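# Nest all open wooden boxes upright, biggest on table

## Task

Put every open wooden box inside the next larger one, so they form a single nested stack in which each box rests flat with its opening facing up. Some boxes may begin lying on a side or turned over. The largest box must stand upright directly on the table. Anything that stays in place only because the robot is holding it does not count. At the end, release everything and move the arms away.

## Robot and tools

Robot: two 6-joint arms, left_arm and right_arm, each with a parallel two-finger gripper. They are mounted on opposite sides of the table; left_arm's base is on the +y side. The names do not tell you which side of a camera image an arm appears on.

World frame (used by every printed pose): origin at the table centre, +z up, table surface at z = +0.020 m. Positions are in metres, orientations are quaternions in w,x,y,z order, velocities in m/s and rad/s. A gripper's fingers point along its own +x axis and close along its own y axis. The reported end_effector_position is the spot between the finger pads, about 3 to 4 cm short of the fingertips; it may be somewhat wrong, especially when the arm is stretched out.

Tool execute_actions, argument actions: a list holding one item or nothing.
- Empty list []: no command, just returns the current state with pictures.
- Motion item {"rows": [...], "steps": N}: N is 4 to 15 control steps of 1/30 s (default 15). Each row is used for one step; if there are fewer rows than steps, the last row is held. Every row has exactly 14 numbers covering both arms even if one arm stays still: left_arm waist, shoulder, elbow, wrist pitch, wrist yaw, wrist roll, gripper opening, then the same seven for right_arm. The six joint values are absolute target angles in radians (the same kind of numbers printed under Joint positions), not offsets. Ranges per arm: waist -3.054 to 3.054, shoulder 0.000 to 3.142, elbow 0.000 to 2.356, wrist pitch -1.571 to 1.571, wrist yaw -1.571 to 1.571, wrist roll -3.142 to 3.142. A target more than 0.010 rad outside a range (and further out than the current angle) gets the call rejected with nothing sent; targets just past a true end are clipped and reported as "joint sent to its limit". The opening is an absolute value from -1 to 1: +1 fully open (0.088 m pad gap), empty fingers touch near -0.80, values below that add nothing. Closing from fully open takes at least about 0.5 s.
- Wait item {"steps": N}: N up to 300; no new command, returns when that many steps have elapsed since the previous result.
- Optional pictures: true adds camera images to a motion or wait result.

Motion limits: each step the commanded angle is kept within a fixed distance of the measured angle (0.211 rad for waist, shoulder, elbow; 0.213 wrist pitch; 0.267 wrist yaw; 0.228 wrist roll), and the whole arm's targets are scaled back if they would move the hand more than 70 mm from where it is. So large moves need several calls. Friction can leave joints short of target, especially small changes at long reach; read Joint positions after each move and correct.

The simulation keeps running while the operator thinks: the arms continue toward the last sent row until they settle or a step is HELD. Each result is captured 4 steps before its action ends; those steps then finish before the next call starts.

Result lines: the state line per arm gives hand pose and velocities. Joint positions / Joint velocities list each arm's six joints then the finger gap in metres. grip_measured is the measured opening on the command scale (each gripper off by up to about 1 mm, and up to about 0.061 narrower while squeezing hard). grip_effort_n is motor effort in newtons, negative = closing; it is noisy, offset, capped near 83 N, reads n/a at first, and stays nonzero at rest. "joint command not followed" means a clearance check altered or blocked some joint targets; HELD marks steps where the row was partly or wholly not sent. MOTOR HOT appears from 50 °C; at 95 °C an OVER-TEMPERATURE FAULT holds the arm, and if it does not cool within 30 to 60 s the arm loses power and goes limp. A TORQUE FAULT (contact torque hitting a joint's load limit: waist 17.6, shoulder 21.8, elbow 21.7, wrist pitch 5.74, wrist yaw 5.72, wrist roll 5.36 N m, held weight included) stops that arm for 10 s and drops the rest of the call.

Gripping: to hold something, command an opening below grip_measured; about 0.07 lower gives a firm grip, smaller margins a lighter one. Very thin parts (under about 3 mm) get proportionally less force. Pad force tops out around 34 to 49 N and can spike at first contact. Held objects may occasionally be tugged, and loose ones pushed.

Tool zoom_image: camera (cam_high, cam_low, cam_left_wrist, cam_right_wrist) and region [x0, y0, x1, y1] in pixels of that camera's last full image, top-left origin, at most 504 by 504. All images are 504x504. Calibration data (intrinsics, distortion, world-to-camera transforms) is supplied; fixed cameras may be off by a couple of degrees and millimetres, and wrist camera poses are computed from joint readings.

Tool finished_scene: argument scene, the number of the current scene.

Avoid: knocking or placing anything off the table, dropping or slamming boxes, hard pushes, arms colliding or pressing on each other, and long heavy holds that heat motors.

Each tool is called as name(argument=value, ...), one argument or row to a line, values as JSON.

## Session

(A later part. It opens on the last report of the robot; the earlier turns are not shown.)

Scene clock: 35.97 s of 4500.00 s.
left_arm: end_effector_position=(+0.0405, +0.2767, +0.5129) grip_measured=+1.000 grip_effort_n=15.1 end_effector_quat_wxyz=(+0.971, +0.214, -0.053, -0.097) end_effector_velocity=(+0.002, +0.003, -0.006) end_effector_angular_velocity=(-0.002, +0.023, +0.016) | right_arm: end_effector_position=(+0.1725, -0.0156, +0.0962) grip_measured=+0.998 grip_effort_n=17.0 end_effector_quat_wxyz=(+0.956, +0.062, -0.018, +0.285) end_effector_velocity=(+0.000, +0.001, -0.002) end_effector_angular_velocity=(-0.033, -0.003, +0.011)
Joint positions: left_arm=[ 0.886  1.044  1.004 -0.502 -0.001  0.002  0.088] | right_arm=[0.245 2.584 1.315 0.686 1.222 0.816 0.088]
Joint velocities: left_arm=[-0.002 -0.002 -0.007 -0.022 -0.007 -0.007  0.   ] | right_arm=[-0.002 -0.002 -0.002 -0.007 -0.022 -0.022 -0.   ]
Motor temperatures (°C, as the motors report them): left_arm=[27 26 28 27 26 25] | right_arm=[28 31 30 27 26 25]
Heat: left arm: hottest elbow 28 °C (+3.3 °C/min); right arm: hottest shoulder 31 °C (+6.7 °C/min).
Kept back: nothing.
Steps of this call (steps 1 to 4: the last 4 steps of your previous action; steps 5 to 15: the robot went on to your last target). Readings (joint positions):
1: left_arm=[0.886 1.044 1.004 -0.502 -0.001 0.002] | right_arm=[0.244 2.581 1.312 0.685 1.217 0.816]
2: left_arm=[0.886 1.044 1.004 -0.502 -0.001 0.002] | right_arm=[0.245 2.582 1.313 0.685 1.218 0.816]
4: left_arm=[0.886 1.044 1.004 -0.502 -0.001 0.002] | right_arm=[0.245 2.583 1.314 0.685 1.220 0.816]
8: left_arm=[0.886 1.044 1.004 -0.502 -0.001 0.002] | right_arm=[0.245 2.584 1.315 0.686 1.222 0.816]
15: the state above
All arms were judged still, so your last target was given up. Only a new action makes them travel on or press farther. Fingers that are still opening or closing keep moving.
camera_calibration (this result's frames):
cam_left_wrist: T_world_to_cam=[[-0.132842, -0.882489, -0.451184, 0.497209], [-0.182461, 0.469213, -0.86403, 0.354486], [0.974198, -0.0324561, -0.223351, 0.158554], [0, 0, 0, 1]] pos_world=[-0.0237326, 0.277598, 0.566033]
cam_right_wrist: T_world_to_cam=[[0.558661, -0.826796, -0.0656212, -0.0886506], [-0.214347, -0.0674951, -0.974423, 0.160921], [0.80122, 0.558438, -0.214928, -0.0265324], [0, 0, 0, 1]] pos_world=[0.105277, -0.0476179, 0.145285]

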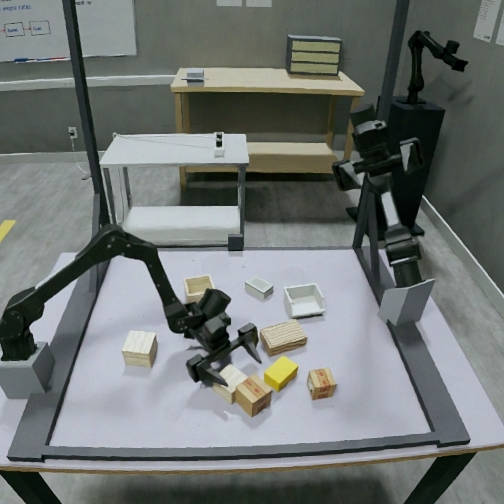

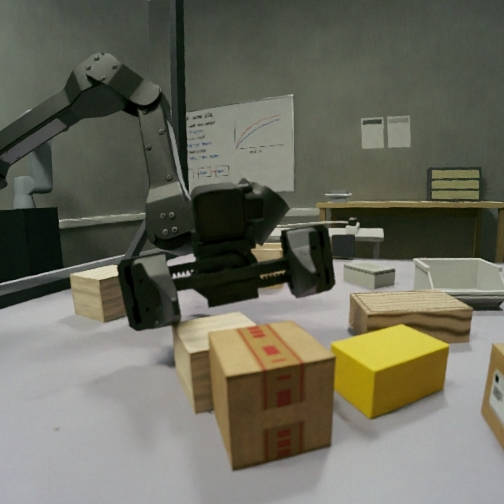

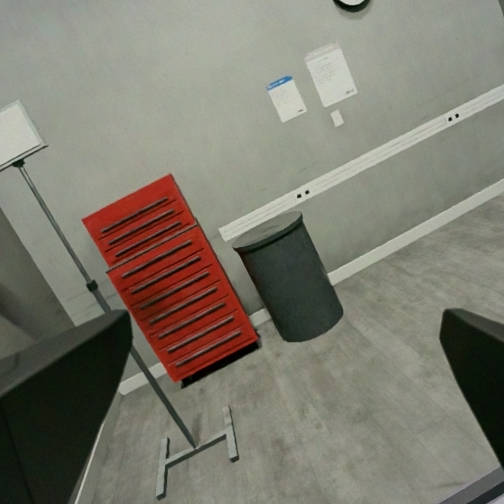

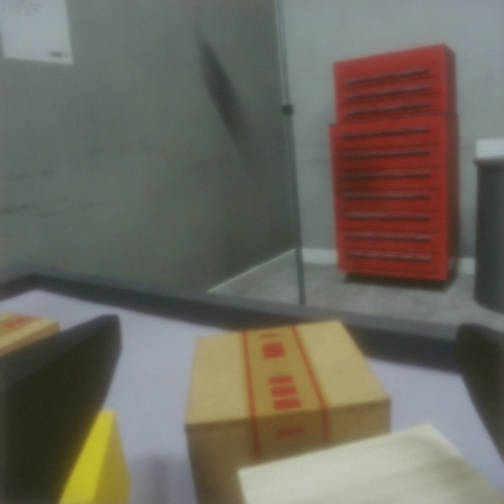

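execute_actions(
  actions=[
    {"rows":[[0.9,1.0,1.0,-0.5,0,0,1,0.225,2.40,1.18,0.63,1.12,0.81,1]],"steps":15},
  ],
)

execute_actions(
  actions=[
    {"rows":[[0.9,1.0,1.0,-0.5,0,0,1,0.2,2.42,1.02,1.1,0.93,0.5,1]],"steps":15},
  ],
)

execute_actions(
  actions=[
    {"steps":20},
  ],
  pictures=true,
)

Scene clock: 36.93 s of 4500.00 s.
left_arm: end_effector_position=(+0.0405, +0.2767, +0.5129) grip_measured=+1.000 grip_effort_n=15.1 end_effector_quat_wxyz=(+0.971, +0.214, -0.053, -0.097) end_effector_velocity=(+0.002, +0.003, -0.002) end_effector_angular_velocity=(+0.007, +0.006, +0.014) | right_arm: end_effector_position=(+0.1664, -0.0224, +0.1311) grip_measured=+0.998 grip_effort_n=17.0 end_effector_quat_wxyz=(+0.949, +0.053, +0.011, +0.310) end_effector_velocity=(-0.005, +0.002, +0.035) end_effector_angular_velocity=(+0.026, +0.012, +0.015)
Joint positions: left_arm=[ 0.886  1.044  1.004 -0.502 -0.001  0.002  0.088] | right_arm=[0.227 2.416 1.197 0.636 1.128 0.814 0.088]
Joint velocities: left_arm=[ 0.002  0.002 -0.002 -0.007 -0.007  0.007  0.   ] | right_arm=[-0.017 -0.105 -0.032 -0.022 -0.022 -0.022 -0.   ]
Motor temperatures (°C, as the motors report them): left_arm=[27 26 28 27 26 25] | right_arm=[28 31 30 27 26 25]
Heat: left arm: hottest elbow 28 °C (+3.2 °C/min); right arm: hottest shoulder 31 °C (+6.5 °C/min).
Steps of this call (steps 1 to 18: nothing new was sent; steps 19 to 29: the first 11 steps of this action). Readings (joint positions):
19: left_arm=[0.886 1.044 1.004 -0.502 -0.001 0.002] | right_arm=[0.244 2.563 1.306 0.681 1.211 0.815]
20: left_arm=[0.886 1.044 1.004 -0.502 -0.001 0.002] | right_arm=[0.241 2.532 1.277 0.663 1.167 0.823]
22: left_arm=[0.886 1.044 1.004 -0.502 -0.001 0.002] | right_arm=[0.238 2.487 1.230 0.648 1.142 0.824]
26: left_arm=[0.886 1.044 1.004 -0.502 -0.001 0.002] | right_arm=[0.230 2.434 1.201 0.639 1.131 0.817]
29: the state above

Scene clock: 37.43 s of 4500.00 s.
left_arm: end_effector_position=(+0.0405, +0.2767, +0.5129) grip_measured=+1.000 grip_effort_n=14.7 end_effector_quat_wxyz=(+0.971, +0.214, -0.053, -0.097) end_effector_velocity=(-0.001, +0.001, -0.005) end_effector_angular_velocity=(-0.015, +0.019, +0.007) | right_arm: end_effector_position=(+0.1645, -0.0238, +0.1343) grip_measured=+0.998 grip_effort_n=17.4 end_effector_quat_wxyz=(+0.915, +0.024, -0.004, +0.404) end_effector_velocity=(-0.021, +0.019, +0.036) end_effector_angular_velocity=(+0.138, -0.025, +0.135)
Joint positions: left_arm=[ 0.886  1.044  1.004 -0.502 -0.001  0.002  0.088] | right_arm=[0.2   2.416 1.037 1.059 0.943 0.518 0.088]
Joint velocities: left_arm=[-0.007 -0.007 -0.002 -0.022 -0.007 -0.022  0.   ] | right_arm=[-0.002 -0.002 -0.002  0.286 -0.066 -0.154  0.   ]
Motor temperatures (°C, as the motors report them): left_arm=[27 26 28 27 26 25] | right_arm=[28 31 30 27 26 25]
Heat: left arm: hottest elbow 28 °C (+3.2 °C/min); right arm: hottest shoulder 31 °C (+6.4 °C/min).
Steps of this call (steps 1 to 4: the last 4 steps of your previous action; steps 5 to 15: the first 11 steps of this action). Readings (joint positions):
5: left_arm=[0.886 1.044 1.004 -0.502 -0.001 0.002] | right_arm=[0.225 2.411 1.177 0.663 1.101 0.779]
6: left_arm=[0.886 1.044 1.004 -0.502 -0.001 0.002] | right_arm=[0.222 2.408 1.144 0.721 1.051 0.723]
8: left_arm=[0.886 1.044 1.004 -0.502 -0.001 0.002] | right_arm=[0.213 2.408 1.089 0.812 1.001 0.628]
12: left_arm=[0.886 1.044 1.004 -0.502 -0.001 0.002] | right_arm=[0.201 2.416 1.037 0.992 0.957 0.541]
15: the state above

Scene clock: 38.10 s of 4500.00 s.
left_arm: end_effector_position=(+0.0405, +0.2767, +0.5129) grip_measured=+1.000 grip_effort_n=15.1 end_effector_quat_wxyz=(+0.971, +0.214, -0.053, -0.097) end_effector_velocity=(+0.001, +0.002, -0.004) end_effector_angular_velocity=(-0.005, +0.010, +0.010) | right_arm: end_effector_position=(+0.1624, -0.0231, +0.1378) grip_measured=+0.998 grip_effort_n=17.0 end_effector_quat_wxyz=(+0.911, +0.031, -0.008, +0.411) end_effector_velocity=(+0.002, -0.000, +0.001) end_effector_angular_velocity=(-0.004, -0.008, -0.010)
Joint positions: left_arm=[ 0.886  1.044  1.004 -0.502 -0.001  0.002  0.088] | right_arm=[0.2   2.416 1.03  1.098 0.935 0.502 0.088]
Joint velocities: left_arm=[-0.002 -0.002 -0.007 -0.007 -0.007 -0.007  0.   ] | right_arm=[-0.002 -0.002  0.002 -0.007  0.007 -0.007 -0.   ]
Motor temperatures (°C, as the motors report them): left_arm=[27 26 28 27 26 25] | right_arm=[28 32 30 27 26 25]
Heat: left arm: hottest elbow 28 °C (+3.1 °C/min); right arm: hottest shoulder 32 °C (+7.9 °C/min).
Kept back: nothing.
Steps of this call (steps 1 to 4: the last 4 steps of your previous action; steps 5 to 20: the robot went on to your last target). Readings (joint positions):
1: left_arm=[0.886 1.044 1.004 -0.502 -0.001 0.002] | right_arm=[0.200 2.416 1.036 1.067 0.942 0.514]
2: left_arm=[0.886 1.044 1.004 -0.502 -0.001 0.002] | right_arm=[0.200 2.416 1.034 1.073 0.940 0.511]
4: left_arm=[0.886 1.044 1.004 -0.502 -0.001 0.002] | right_arm=[0.200 2.416 1.031 1.085 0.938 0.507]
8: left_arm=[0.886 1.044 1.004 -0.502 -0.001 0.002] | right_arm=[0.200 2.416 1.031 1.094 0.936 0.504]
20: the state above
camera_calibration (this result's frames):
cam_left_wrist: T_world_to_cam=[[-0.132842, -0.882489, -0.451184, 0.497209], [-0.182461, 0.469213, -0.86403, 0.354486], [0.974198, -0.0324561, -0.223351, 0.158554], [0, 0, 0, 1]] pos_world=[-0.0237326, 0.277598, 0.566033]
cam_right_wrist: T_world_to_cam=[[0.758498, -0.651615, -0.0088593, -0.122771], [-0.167152, -0.181394, -0.969101, 0.187737], [0.629873, 0.736542, -0.246506, 0.0309728], [0, 0, 0, 1]] pos_world=[0.104993, -0.0687576, 0.188484]

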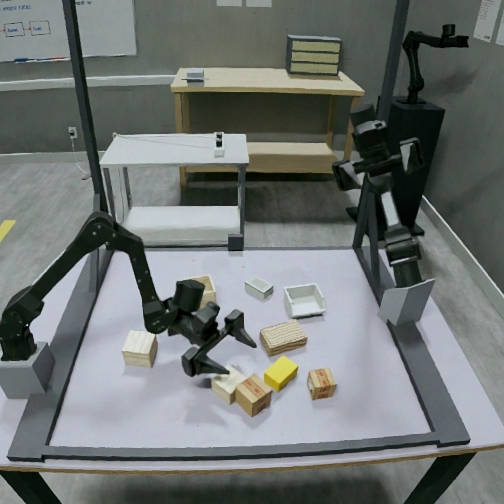

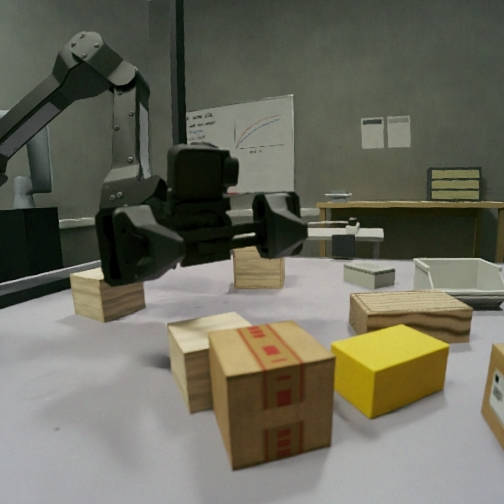

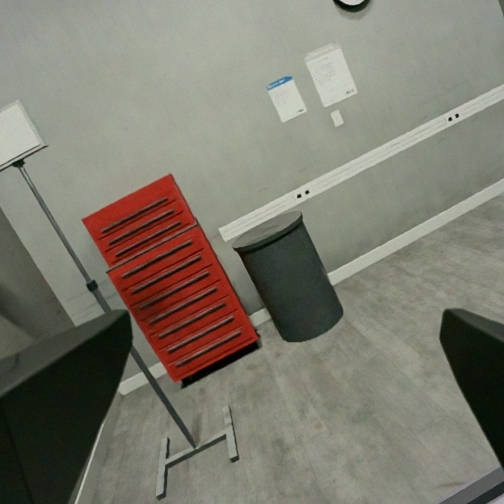

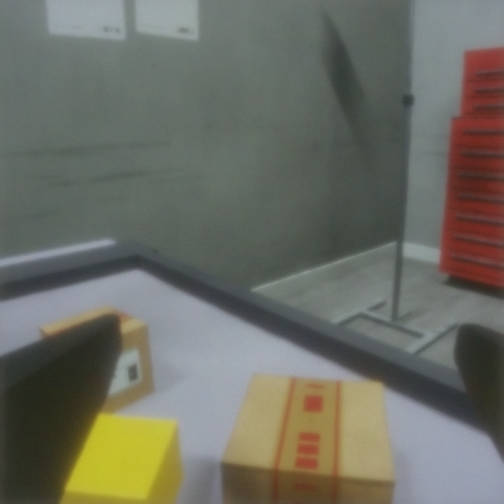

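execute_actions(
  actions=[
    {"rows":[[0.9,1.0,1.0,-0.5,0,0,1,0.24,2.69,1.114,1.185,0.972,0.54,1]],"steps":15},
  ],
)

execute_actions(
  actions=[
    {"steps":15},
  ],
  pictures=true,
)

Scene clock: 38.57 s of 4500.00 s.
left_arm: end_effector_position=(+0.0405, +0.2767, +0.5129) grip_measured=+1.000 grip_effort_n=15.1 end_effector_quat_wxyz=(+0.971, +0.214, -0.053, -0.097) end_effector_velocity=(-0.002, +0.003, +0.002) end_effector_angular_velocity=(-0.023, -0.011, +0.025) | right_arm: end_effector_position=(+0.1763, -0.0234, +0.0774) grip_measured=+0.998 grip_effort_n=15.1 end_effector_quat_wxyz=(+0.916, +0.033, -0.004, +0.401) end_effector_velocity=(-0.051, +0.006, -0.060) end_effector_angular_velocity=(-0.085, -0.021, +0.108)
Joint positions: left_arm=[ 0.886  1.044  1.004 -0.502 -0.001  0.002  0.088] | right_arm=[0.216 2.635 1.122 1.192 0.969 0.536 0.088]
Joint velocities: left_arm=[-0.007 -0.007  0.002 -0.007 -0.037 -0.022  0.   ] | right_arm=[ 0.134  0.144  0.105 -0.007  0.007 -0.007 -0.   ]
Motor temperatures (°C, as the motors report them): left_arm=[27 26 29 27 26 25] | right_arm=[28 32 30 27 26 25]
Heat: left arm: hottest elbow 29 °C (+4.7 °C/min); right arm: hottest shoulder 32 °C (+7.8 °C/min).
Steps of this call (steps 1 to 3: the robot went on to your last target; steps 4 to 14: the first 11 steps of this action). Readings (joint positions):
4: left_arm=[0.886 1.044 1.004 -0.502 -0.001 0.002] | right_arm=[0.201 2.434 1.035 1.114 0.940 0.505]
5: left_arm=[0.886 1.044 1.004 -0.502 -0.001 0.002] | right_arm=[0.205 2.466 1.058 1.146 0.948 0.514]
7: left_arm=[0.886 1.044 1.004 -0.502 -0.001 0.002] | right_arm=[0.217 2.542 1.095 1.157 0.950 0.523]
11: left_arm=[0.886 1.044 1.004 -0.502 -0.001 0.002] | right_arm=[0.210 2.611 1.113 1.182 0.979 0.530]
14: the state above

Scene clock: 39.07 s of 4500.00 s.
left_arm: end_effector_position=(+0.0405, +0.2767, +0.5129) grip_measured=+1.000 grip_effort_n=15.1 end_effector_quat_wxyz=(+0.971, +0.214, -0.053, -0.097) end_effector_velocity=(-0.001, -0.001, -0.001) end_effector_angular_velocity=(+0.010, +0.004, -0.007) | right_arm: end_effector_position=(+0.1757, -0.0231, +0.0757) grip_measured=+0.998 grip_effort_n=16.0 end_effector_quat_wxyz=(+0.915, +0.033, -0.004, +0.402) end_effector_velocity=(+0.003, +0.001, +0.004) end_effector_angular_velocity=(+0.011, -0.004, -0.010)
Joint positions: left_arm=[ 0.886  1.044  1.004 -0.502 -0.001  0.002  0.088] | right_arm=[0.218 2.64  1.126 1.194 0.969 0.538 0.088]
Joint velocities: left_arm=[-0.002 -0.002  0.002 -0.007  0.007  0.007  0.   ] | right_arm=[-0.007 -0.002  0.002  0.007  0.007 -0.007 -0.   ]
Motor temperatures (°C, as the motors report them): left_arm=[27 26 29 27 26 25] | right_arm=[28 31 30 27 26 25]
Heat: left arm: hottest elbow 29 °C (+4.6 °C/min); right arm: hottest shoulder 31 °C (+6.1 °C/min).
Kept back: nothing.
Steps of this call (steps 1 to 4: the last 4 steps of your previous action; steps 5 to 15: the robot went on to your last target). Readings (joint positions):
1: left_arm=[0.886 1.044 1.004 -0.502 -0.001 0.002] | right_arm=[0.217 2.638 1.124 1.192 0.967 0.537]
2: left_arm=[0.886 1.044 1.004 -0.502 -0.001 0.002] | right_arm=[0.218 2.639 1.126 1.192 0.967 0.537]
4: left_arm=[0.886 1.044 1.004 -0.502 -0.001 0.002] | right_arm=[0.218 2.640 1.126 1.193 0.969 0.537]
8: left_arm=[0.886 1.044 1.004 -0.502 -0.001 0.002] | right_arm=[0.218 2.640 1.126 1.194 0.969 0.537]
15: the state above
All arms were judged still, so your last target was given up. Only a new action makes them travel on or press farther. Fingers that are still opening or closing keep moving.
camera_calibration (this result's frames):
cam_left_wrist: T_world_to_cam=[[-0.132842, -0.882489, -0.451184, 0.497209], [-0.182461, 0.469213, -0.86403, 0.354486], [0.974198, -0.0324561, -0.223351, 0.158554], [0, 0, 0, 1]] pos_world=[-0.0237326, 0.277598, 0.566033]
cam_right_wrist: T_world_to_cam=[[0.744815, -0.667089, -0.0155722, -0.130801], [-0.179232, -0.177526, -0.967657, 0.131968], [0.642749, 0.723516, -0.251788, 0.00511124], [0, 0, 0, 1]] pos_world=[0.11779, -0.0675261, 0.12695]

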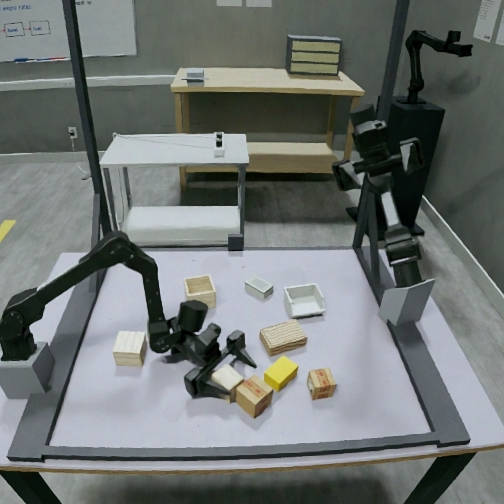

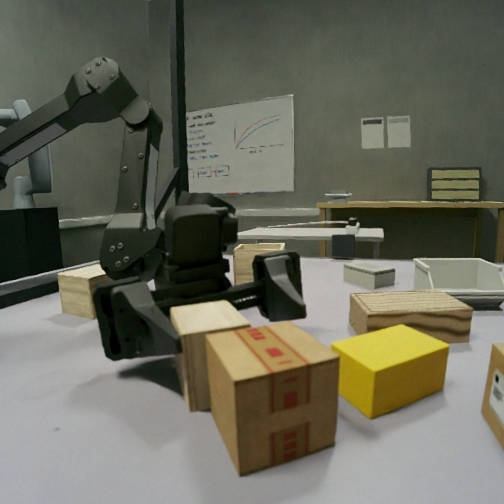

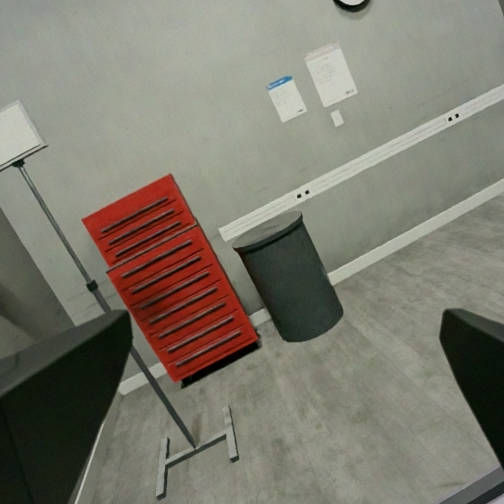

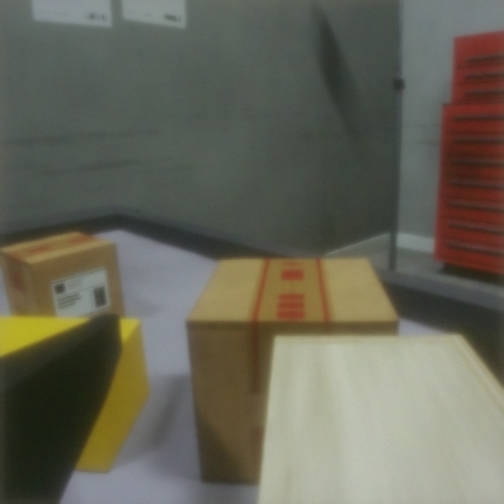

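execute_actions(
  actions=[
    {"rows":[[0.9,1.0,1.0,-0.5,0,0,1,0.2,2.3,1.03,1.1,0.935,0.5,1]],"steps":15},
  ],
)

execute_actions(
  actions=[
    {"rows":[[0.9,1.0,1.0,-0.5,0,0,1,0.2,1.8,1.2,0.0,0.3,0.3,1]],"steps":15},
  ],
)

execute_actions(
  actions=[
    {"steps":20},
  ],
)

Scene clock: 39.83 s of 4500.00 s.
left_arm: end_effector_position=(+0.0405, +0.2767, +0.5129) grip_measured=+1.000 grip_effort_n=15.1 end_effector_quat_wxyz=(+0.971, +0.214, -0.053, -0.097) end_effector_velocity=(+0.000, +0.001, -0.002) end_effector_angular_velocity=(-0.005, +0.006, +0.007) | right_arm: end_effector_position=(+0.1427, -0.0123, +0.1888) grip_measured=+0.998 grip_effort_n=15.1 end_effector_quat_wxyz=(+0.899, +0.097, -0.018, +0.426) end_effector_velocity=(-0.030, +0.009, +0.113) end_effector_angular_velocity=(+0.162, +0.022, +0.044)
Joint positions: left_arm=[ 0.886  1.044  1.004 -0.502 -0.001  0.002  0.088] | right_arm=[0.203 2.314 1.048 1.115 0.942 0.504 0.088]
Joint velocities: left_arm=[-0.002 -0.002 -0.002 -0.007 -0.007 -0.007  0.   ] | right_arm=[-0.017 -0.281 -0.002 -0.081 -0.007 -0.037  0.   ]
Motor temperatures (°C, as the motors report them): left_arm=[27 26 29 28 26 25] | right_arm=[28 32 30 28 26 25]
Heat: left arm: hottest elbow 29 °C (+4.5 °C/min); right arm: hottest shoulder 32 °C (+7.5 °C/min).
Steps of this call (steps 1 to 12: nothing new was sent; steps 13 to 23: the first 11 steps of this action). Readings (joint positions):
13: left_arm=[0.886 1.044 1.004 -0.502 -0.001 0.002] | right_arm=[0.217 2.620 1.119 1.179 0.964 0.536]
14: left_arm=[0.886 1.044 1.004 -0.502 -0.001 0.002] | right_arm=[0.217 2.590 1.096 1.145 0.958 0.526]
16: left_arm=[0.886 1.044 1.004 -0.502 -0.001 0.002] | right_arm=[0.214 2.521 1.056 1.125 0.956 0.516]
20: left_arm=[0.886 1.044 1.004 -0.502 -0.001 0.002] | right_arm=[0.205 2.375 1.048 1.117 0.945 0.507]
23: the state above

Scene clock: 40.33 s of 4500.00 s.
left_arm: end_effector_position=(+0.0405, +0.2767, +0.5129) grip_measured=+1.000 grip_effort_n=15.1 end_effector_quat_wxyz=(+0.971, +0.214, -0.053, -0.097) end_effector_velocity=(+0.003, +0.003, -0.007) end_effector_angular_velocity=(-0.001, +0.027, +0.018) | right_arm: end_effector_position=(+0.0540, +0.0273, +0.2831) grip_measured=+0.998 grip_effort_n=15.1 end_effector_quat_wxyz=(+0.801, +0.002, -0.004, +0.598) end_effector_velocity=(-0.303, -0.015, +0.335) end_effector_angular_velocity=(-0.395, -0.047, +1.397)
Joint positions: left_arm=[ 0.886  1.044  1.004 -0.502 -0.001  0.002  0.088] | right_arm=[0.199 2.022 1.163 0.756 0.52  0.334 0.088]
Joint velocities: left_arm=[-0.002  0.002 -0.007 -0.022 -0.007 -0.007  0.   ] | right_arm=[-0.002 -1.106  0.193 -1.165 -1.443 -0.212 -0.   ]
Motor temperatures (°C, as the motors report them): left_arm=[27 26 29 28 26 25] | right_arm=[28 32 30 28 26 25]
Heat: left arm: hottest elbow 29 °C (+4.5 °C/min); right arm: hottest shoulder 32 °C (+7.4 °C/min).
Steps of this call (steps 1 to 4: the last 4 steps of your previous action; steps 5 to 15: the first 11 steps of this action). Readings (joint positions):
5: left_arm=[0.886 1.044 1.004 -0.502 -0.001 0.002] | right_arm=[0.201 2.299 1.045 1.084 0.925 0.488]
6: left_arm=[0.886 1.044 1.004 -0.502 -0.001 0.002] | right_arm=[0.200 2.285 1.052 1.044 0.887 0.459]
8: left_arm=[0.886 1.044 1.004 -0.502 -0.001 0.002] | right_arm=[0.199 2.247 1.078 0.991 0.817 0.419]
12: left_arm=[0.886 1.044 1.004 -0.502 -0.001 0.002] | right_arm=[0.199 2.128 1.137 0.868 0.659 0.361]
15: the state above

Scene clock: 41.00 s of 4500.00 s.
left_arm: end_effector_position=(+0.0405, +0.2767, +0.5129) grip_measured=+1.000 grip_effort_n=15.1 end_effector_quat_wxyz=(+0.971, +0.214, -0.053, -0.097) end_effector_velocity=(+0.001, +0.004, -0.004) end_effector_angular_velocity=(+0.009, +0.010, +0.028) | right_arm: end_effector_position=(+0.0416, -0.0220, +0.2621) grip_measured=+0.998 grip_effort_n=15.1 end_effector_quat_wxyz=(+0.756, -0.227, +0.119, +0.603) end_effector_velocity=(+0.014, -0.015, -0.022) end_effector_angular_velocity=(-0.131, -0.036, -0.038)
Joint positions: left_arm=[ 0.886  1.044  1.004 -0.502 -0.001  0.002  0.088] | right_arm=[0.2   1.8   1.207 0.02  0.306 0.302 0.088]
Joint velocities: left_arm=[-0.002 -0.002 -0.002 -0.022 -0.022  0.007  0.   ] | right_arm=[-0.007 -0.002 -0.002 -0.139 -0.007 -0.007  0.   ]
Motor temperatures (°C, as the motors report them): left_arm=[27 26 29 28 26 25] | right_arm=[28 32 30 28 26 25]
Heat: left arm: hottest elbow 29 °C (+4.4 °C/min); right arm: hottest shoulder 32 °C (+7.3 °C/min).
Kept back: nothing.
Steps of this call (steps 1 to 4: the last 4 steps of your previous action; steps 5 to 20: the robot went on to your last target). Readings (joint positions):
1: left_arm=[0.886 1.044 1.004 -0.502 -0.001 0.002] | right_arm=[0.199 1.984 1.169 0.716 0.474 0.327]
2: left_arm=[0.886 1.044 1.004 -0.502 -0.001 0.002] | right_arm=[0.199 1.944 1.174 0.670 0.434 0.322]
4: left_arm=[0.886 1.044 1.004 -0.502 -0.001 0.002] | right_arm=[0.200 1.875 1.185 0.577 0.376 0.313]
8: left_arm=[0.886 1.044 1.004 -0.502 -0.001 0.002] | right_arm=[0.200 1.804 1.207 0.392 0.328 0.306]
20: the state above

execute_actions(
  actions=[
    {"rows":[[0.9,1.0,1.0,-0.5,0,0,1,0,1.235,0.874,-1.216,-0.304,0.06,1]],"steps":15},
  ],
)

execute_actions(
  actions=[
    {"steps":40},
  ],
  pictures=true,
)

Scene clock: 41.53 s of 4500.00 s.
left_arm: end_effector_position=(+0.0405, +0.2767, +0.5129) grip_measured=+1.000 grip_effort_n=15.1 end_effector_quat_wxyz=(+0.971, +0.214, -0.053, -0.097) end_effector_velocity=(+0.001, +0.002, -0.003) end_effector_angular_velocity=(+0.011, +0.002, +0.020) | right_arm: end_effector_position=(+0.0749, -0.1673, +0.2402) grip_measured=+0.998 grip_effort_n=15.6 end_effector_quat_wxyz=(+0.606, -0.368, +0.276, +0.649) end_effector_velocity=(-0.152, -0.371, +0.134) end_effector_angular_velocity=(-0.524, +0.562, +0.517)
Joint positions: left_arm=[ 0.886  1.044  1.004 -0.502 -0.001  0.002  0.088] | right_arm=[ 0.011  1.395  0.911 -0.447 -0.205  0.08   0.088]
Joint velocities: left_arm=[-0.007 -0.002 -0.007 -0.007 -0.022  0.007  0.   ] | right_arm=[-0.002 -1.355 -0.276 -1.429 -0.857 -0.168 -0.   ]
Motor temperatures (°C, as the motors report them): left_arm=[26 26 29 28 26 25] | right_arm=[28 32 30 28 26 25]
Heat: left arm: hottest elbow 29 °C (+4.3 °C/min); right arm: hottest shoulder 32 °C (+7.2 °C/min).
Steps of this call (steps 1 to 5: the robot went on to your last target; steps 6 to 16: the first 11 steps of this action). Readings (joint positions):
6: left_arm=[0.886 1.044 1.004 -0.502 -0.001 0.002] | right_arm=[0.193 1.788 1.197 -0.003 0.277 0.278]
7: left_arm=[0.886 1.044 1.004 -0.502 -0.001 0.002] | right_arm=[0.174 1.761 1.170 -0.043 0.222 0.239]
9: left_arm=[0.886 1.044 1.004 -0.502 -0.001 0.002] | right_arm=[0.114 1.689 1.100 -0.121 0.138 0.180]
13: left_arm=[0.886 1.044 1.004 -0.502 -0.001 0.002] | right_arm=[0.023 1.530 0.967 -0.295 -0.066 0.107]
16: the state above

Scene clock: 42.87 s of 4500.00 s.
left_arm: end_effector_position=(+0.0405, +0.2767, +0.5129) grip_measured=+1.000 grip_effort_n=15.1 end_effector_quat_wxyz=(+0.971, +0.214, -0.053, -0.097) end_effector_velocity=(+0.002, +0.004, -0.003) end_effector_angular_velocity=(-0.007, +0.004, +0.023) | right_arm: end_effector_position=(+0.0776, -0.3289, +0.2206) grip_measured=+0.998 grip_effort_n=15.6 end_effector_quat_wxyz=(+0.504, -0.497, +0.503, +0.496) end_effector_velocity=(-0.001, -0.001, +0.002) end_effector_angular_velocity=(+0.003, +0.007, +0.020)
Joint positions: left_arm=[ 0.886  1.044  1.004 -0.502 -0.001  0.002  0.088] | right_arm=[ 0.003  1.24   0.885 -1.214 -0.299  0.063  0.088]
Joint velocities: left_arm=[-0.002 -0.002 -0.007 -0.007 -0.022 -0.007  0.   ] | right_arm=[-0.002 -0.007  0.002 -0.007 -0.007 -0.022 -0.   ]
Motor temperatures (°C, as the motors report them): left_arm=[26 26 29 28 26 25] | right_arm=[28 32 30 28 26 25]
Heat: left arm: hottest elbow 29 °C (+4.2 °C/min); right arm: hottest shoulder 32 °C (+7.0 °C/min).
Kept back: nothing.
Steps of this call (steps 1 to 4: the last 4 steps of your previous action; steps 5 to 40: the robot went on to your last target). Readings (joint positions):
1: left_arm=[0.886 1.044 1.004 -0.502 -0.001 0.002] | right_arm=[0.011 1.353 0.905 -0.495 -0.230 0.076]
2: left_arm=[0.886 1.044 1.004 -0.502 -0.001 0.002] | right_arm=[0.010 1.317 0.903 -0.541 -0.248 0.072]
4: left_arm=[0.886 1.044 1.004 -0.502 -0.001 0.002] | right_arm=[0.008 1.269 0.903 -0.634 -0.272 0.067]
8: left_arm=[0.886 1.044 1.004 -0.502 -0.001 0.002] | right_arm=[0.004 1.249 0.894 -0.833 -0.290 0.064]
40: the state above
camera_calibration (this result's frames):
cam_left_wrist: T_world_to_cam=[[-0.132842, -0.882489, -0.451184, 0.497209], [-0.182461, 0.469213, -0.86403, 0.354486], [0.974198, -0.0324561, -0.223351, 0.158554], [0, 0, 0, 1]] pos_world=[-0.0237326, 0.277598, 0.566033]
cam_right_wrist: T_world_to_cam=[[0.999545, 0.027764, -0.011752, -0.0515789], [0.0299578, -0.958461, 0.283646, -0.34885], [-0.00338868, -0.283869, -0.958857, 0.200739], [0, 0, 0, 1]] pos_world=[0.0626865, -0.275944, 0.290824]

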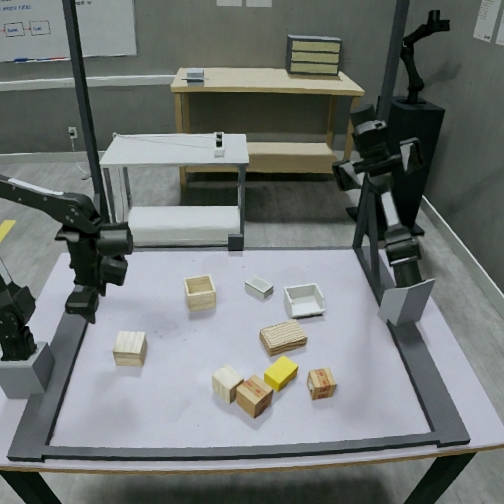

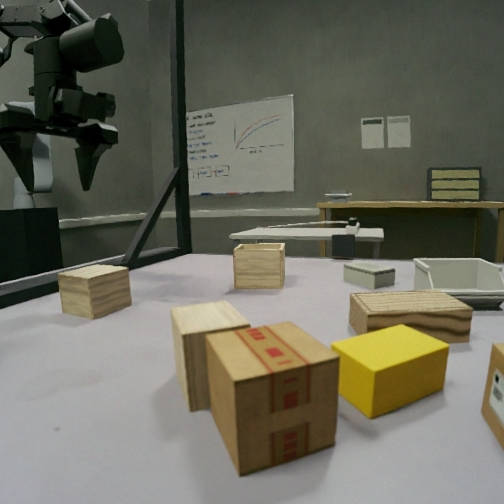

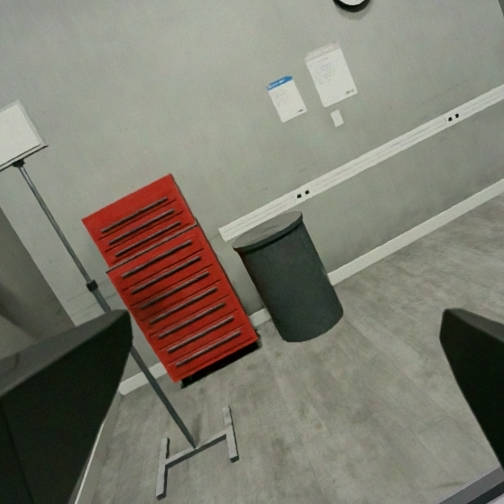

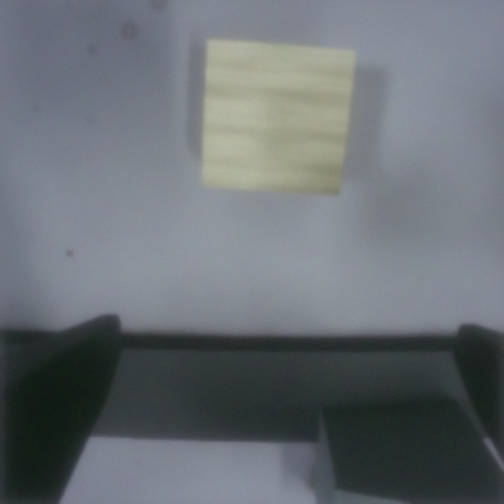

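execute_actions(
  actions=[
    {"rows":[[0.9,1.0,1.0,-0.5,0,0,1,0.119,1.57,0.834,-0.803,-0.3,0.16,1]],"steps":15},
  ],
)

execute_actions(
  actions=[
    {"steps":15},
  ],
  pictures=true,
)

Scene clock: 43.50 s of 4500.00 s.
left_arm: end_effector_position=(+0.0405, +0.2767, +0.5129) grip_measured=+1.000 grip_effort_n=15.1 end_effector_quat_wxyz=(+0.971, +0.214, -0.053, -0.097) end_effector_velocity=(-0.001, +0.003, +0.001) end_effector_angular_velocity=(-0.008, -0.005, +0.019) | right_arm: end_effector_position=(+0.0701, -0.2743, +0.1470) grip_measured=+0.998 grip_effort_n=16.0 end_effector_quat_wxyz=(+0.498, -0.502, +0.498, +0.502) end_effector_velocity=(-0.010, +0.053, -0.025) end_effector_angular_velocity=(+0.171, +0.037, +0.051)
Joint positions: left_arm=[ 0.886  1.044  1.004 -0.502 -0.001  0.002  0.088] | right_arm=[ 0.111  1.545  0.844 -0.836 -0.299  0.153  0.088]
Joint velocities: left_arm=[-0.002 -0.002  0.002 -0.007 -0.022 -0.007  0.   ] | right_arm=[ 0.032  0.105 -0.002  0.3   -0.007  0.037 -0.   ]
Motor temperatures (°C, as the motors report them): left_arm=[26 26 29 28 26 25] | right_arm=[28 32 30 28 26 25]
Heat: left arm: hottest elbow 29 °C (+4.1 °C/min); right arm: hottest shoulder 32 °C (+6.9 °C/min).
Steps of this call (steps 1 to 8: the robot went on to your last target; steps 9 to 19: the first 11 steps of this action). Readings (joint positions):
9: left_arm=[0.886 1.044 1.004 -0.502 -0.001 0.002] | right_arm=[0.010 1.257 0.882 -1.201 -0.298 0.076]
10: left_arm=[0.886 1.044 1.004 -0.502 -0.001 0.002] | right_arm=[0.035 1.288 0.879 -1.144 -0.299 0.096]
12: left_arm=[0.886 1.044 1.004 -0.502 -0.001 0.002] | right_arm=[0.076 1.390 0.871 -1.033 -0.299 0.123]
16: left_arm=[0.886 1.044 1.004 -0.502 -0.001 0.002] | right_arm=[0.106 1.523 0.846 -0.881 -0.299 0.147]
19: the state above

Scene clock: 44.00 s of 4500.00 s.
left_arm: end_effector_position=(+0.0405, +0.2767, +0.5129) grip_measured=+1.000 grip_effort_n=15.1 end_effector_quat_wxyz=(+0.971, +0.214, -0.053, -0.097) end_effector_velocity=(-0.001, +0.003, -0.000) end_effector_angular_velocity=(-0.008, -0.005, +0.019) | right_arm: end_effector_position=(+0.0693, -0.2693, +0.1435) grip_measured=+0.998 grip_effort_n=15.1 end_effector_quat_wxyz=(+0.499, -0.500, +0.494, +0.507) end_effector_velocity=(-0.001, -0.001, +0.001) end_effector_angular_velocity=(-0.003, +0.007, +0.004)
Joint positions: left_arm=[ 0.886  1.044  1.004 -0.502 -0.001  0.002  0.088] | right_arm=[ 0.115  1.56   0.844 -0.806 -0.299  0.158  0.088]
Joint velocities: left_arm=[-0.002 -0.007 -0.002 -0.007 -0.022 -0.007  0.   ] | right_arm=[-0.002 -0.002  0.002 -0.007 -0.007 -0.007  0.   ]
Motor temperatures (°C, as the motors report them): left_arm=[26 26 29 28 26 25] | right_arm=[28 32 30 28 26 25]
Heat: left arm: hottest elbow 29 °C (+4.1 °C/min); right arm: hottest shoulder 32 °C (+6.8 °C/min).
Kept back: nothing.
Steps of this call (steps 1 to 4: the last 4 steps of your previous action; steps 5 to 15: the robot went on to your last target). Readings (joint positions):
1: left_arm=[0.886 1.044 1.004 -0.502 -0.001 0.002] | right_arm=[0.113 1.549 0.844 -0.827 -0.299 0.154]
2: left_arm=[0.886 1.044 1.004 -0.502 -0.001 0.002] | right_arm=[0.113 1.551 0.844 -0.822 -0.299 0.155]
4: left_arm=[0.886 1.044 1.004 -0.502 -0.001 0.002] | right_arm=[0.114 1.555 0.844 -0.815 -0.299 0.156]
8: left_arm=[0.886 1.044 1.004 -0.502 -0.001 0.002] | right_arm=[0.115 1.559 0.844 -0.808 -0.299 0.157]
15: the state above
camera_calibration (this result's frames):
cam_left_wrist: T_world_to_cam=[[-0.132842, -0.882489, -0.451184, 0.497209], [-0.182461, 0.469213, -0.86403, 0.354486], [0.974198, -0.0324561, -0.223351, 0.158554], [0, 0, 0, 1]] pos_world=[-0.0237326, 0.277598, 0.566033]
cam_right_wrist: T_world_to_cam=[[0.998404, 0.0543722, -0.0152468, -0.0380928], [0.0564693, -0.960548, 0.272322, -0.270373], [0.00016145, -0.272748, -0.962085, 0.146913], [0, 0, 0, 1]] pos_world=[0.053276, -0.217564, 0.214391]

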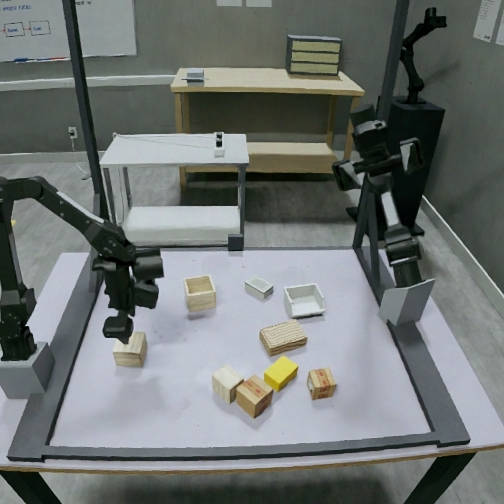

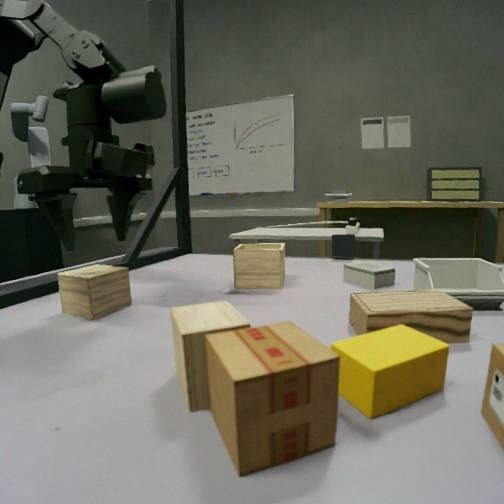

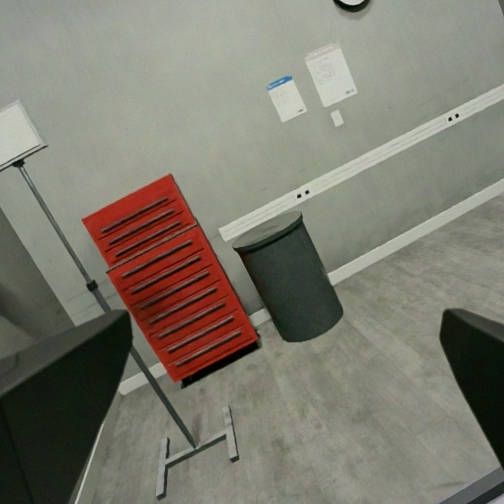

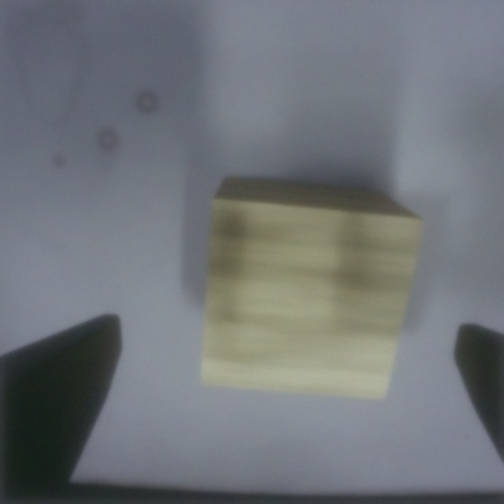

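execute_actions(
  actions=[
    {"rows":[[0.9,1.0,1.0,-0.5,0,0,1,0.195,1.77,0.708,-0.455,-0.297,0.24,1]],"steps":15},
  ],
)

execute_actions(
  actions=[
    {"steps":12},
  ],
  pictures=true,
)

Scene clock: 44.50 s of 4500.00 s.
left_arm: end_effector_position=(+0.0405, +0.2767, +0.5129) grip_measured=+1.000 grip_effort_n=15.1 end_effector_quat_wxyz=(+0.971, +0.214, -0.053, -0.097) end_effector_velocity=(+0.000, +0.001, -0.002) end_effector_angular_velocity=(+0.009, +0.003, +0.008) | right_arm: end_effector_position=(+0.0716, -0.2698, +0.0724) grip_measured=+0.998 grip_effort_n=15.6 end_effector_quat_wxyz=(+0.497, -0.501, +0.498, +0.504) end_effector_velocity=(-0.011, +0.033, -0.000) end_effector_angular_velocity=(+0.152, +0.046, +0.034)
Joint positions: left_arm=[ 0.886  1.044  1.004 -0.502 -0.001  0.002  0.088] | right_arm=[ 0.189  1.753  0.719 -0.477 -0.299  0.234  0.088]
Joint velocities: left_arm=[-0.002 -0.002 -0.002 -0.007 -0.007  0.007  0.   ] | right_arm=[ 0.007 -0.002 -0.002  0.168 -0.007  0.022 -0.   ]
Motor temperatures (°C, as the motors report them): left_arm=[26 26 29 28 26 25] | right_arm=[28 32 30 28 26 25]
Heat: left arm: hottest elbow 29 °C (+4.0 °C/min); right arm: hottest shoulder 32 °C (+6.7 °C/min).
Steps of this call (steps 1 to 4: the robot went on to your last target; steps 5 to 15: the first 11 steps of this action). Readings (joint positions):
5: left_arm=[0.886 1.044 1.004 -0.502 -0.001 0.002] | right_arm=[0.119 1.576 0.835 -0.785 -0.299 0.169]
6: left_arm=[0.886 1.044 1.004 -0.502 -0.001 0.002] | right_arm=[0.132 1.601 0.819 -0.723 -0.299 0.185]
8: left_arm=[0.886 1.044 1.004 -0.502 -0.001 0.002] | right_arm=[0.162 1.680 0.780 -0.626 -0.299 0.208]
12: left_arm=[0.886 1.044 1.004 -0.502 -0.001 0.002] | right_arm=[0.187 1.749 0.720 -0.515 -0.299 0.229]
15: the state above

Scene clock: 44.90 s of 4500.00 s.
left_arm: end_effector_position=(+0.0405, +0.2767, +0.5129) grip_measured=+1.000 grip_effort_n=15.1 end_effector_quat_wxyz=(+0.971, +0.214, -0.053, -0.097) end_effector_velocity=(-0.003, +0.000, +0.000) end_effector_angular_velocity=(-0.022, +0.005, -0.007) | right_arm: end_effector_position=(+0.0708, -0.2673, +0.0707) grip_measured=+0.998 grip_effort_n=15.6 end_effector_quat_wxyz=(+0.498, -0.499, +0.496, +0.507) end_effector_velocity=(+0.001, -0.006, -0.001) end_effector_angular_velocity=(-0.026, +0.001, -0.003)
Joint positions: left_arm=[ 0.886  1.044  1.004 -0.502 -0.001  0.002  0.088] | right_arm=[ 0.192  1.759  0.718 -0.458 -0.299  0.238  0.088]
Joint velocities: left_arm=[ 0.002 -0.007  0.002 -0.007  0.007 -0.022  0.   ] | right_arm=[-0.002  0.002 -0.002 -0.022 -0.007 -0.007 -0.   ]
Motor temperatures (°C, as the motors report them): left_arm=[26 26 29 28 26 25] | right_arm=[28 32 30 28 26 25]
Heat: left arm: hottest elbow 29 °C (+4.0 °C/min); right arm: hottest shoulder 32 °C (+6.7 °C/min).
Kept back: nothing.
Steps of this call (steps 1 to 4: the last 4 steps of your previous action; steps 5 to 12: the robot went on to your last target). Readings (joint positions):
1: left_arm=[0.886 1.044 1.004 -0.502 -0.001 0.002] | right_arm=[0.190 1.753 0.719 -0.472 -0.299 0.235]
2: left_arm=[0.886 1.044 1.004 -0.502 -0.001 0.002] | right_arm=[0.190 1.755 0.719 -0.469 -0.299 0.236]
4: left_arm=[0.886 1.044 1.004 -0.502 -0.001 0.002] | right_arm=[0.191 1.758 0.719 -0.464 -0.299 0.237]
8: left_arm=[0.886 1.044 1.004 -0.502 -0.001 0.002] | right_arm=[0.191 1.759 0.718 -0.459 -0.299 0.238]
12: the state above
camera_calibration (this result's frames):
cam_left_wrist: T_world_to_cam=[[-0.132842, -0.882489, -0.451184, 0.497209], [-0.182461, 0.469213, -0.86403, 0.354486], [0.974198, -0.0324561, -0.223351, 0.158554], [0, 0, 0, 1]] pos_world=[-0.0237326, 0.277598, 0.566033]
cam_right_wrist: T_world_to_cam=[[0.998364, 0.0536947, -0.0196498, -0.0406855], [0.0570258, -0.960071, 0.273883, -0.248765], [-0.00415911, -0.274556, -0.961562, 0.0771958], [0, 0, 0, 1]] pos_world=[0.055126, -0.215453, 0.141562]

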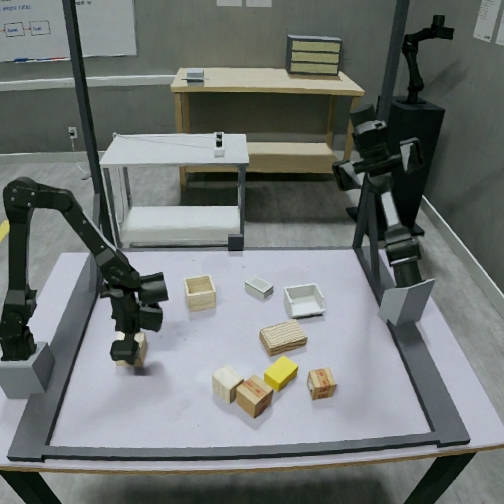

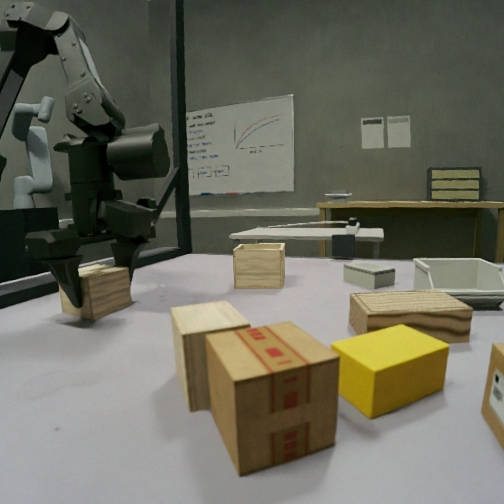

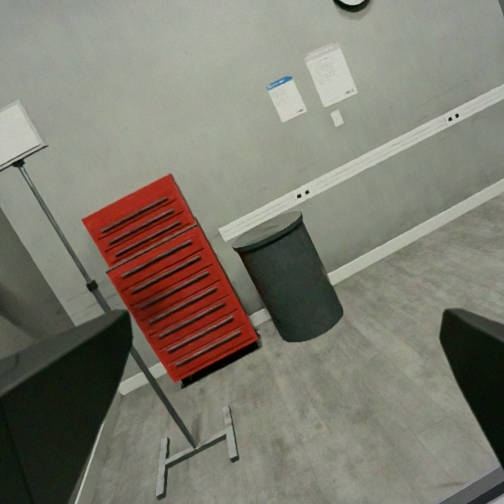

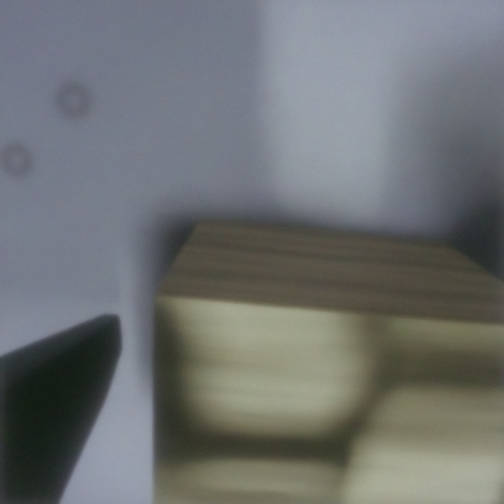

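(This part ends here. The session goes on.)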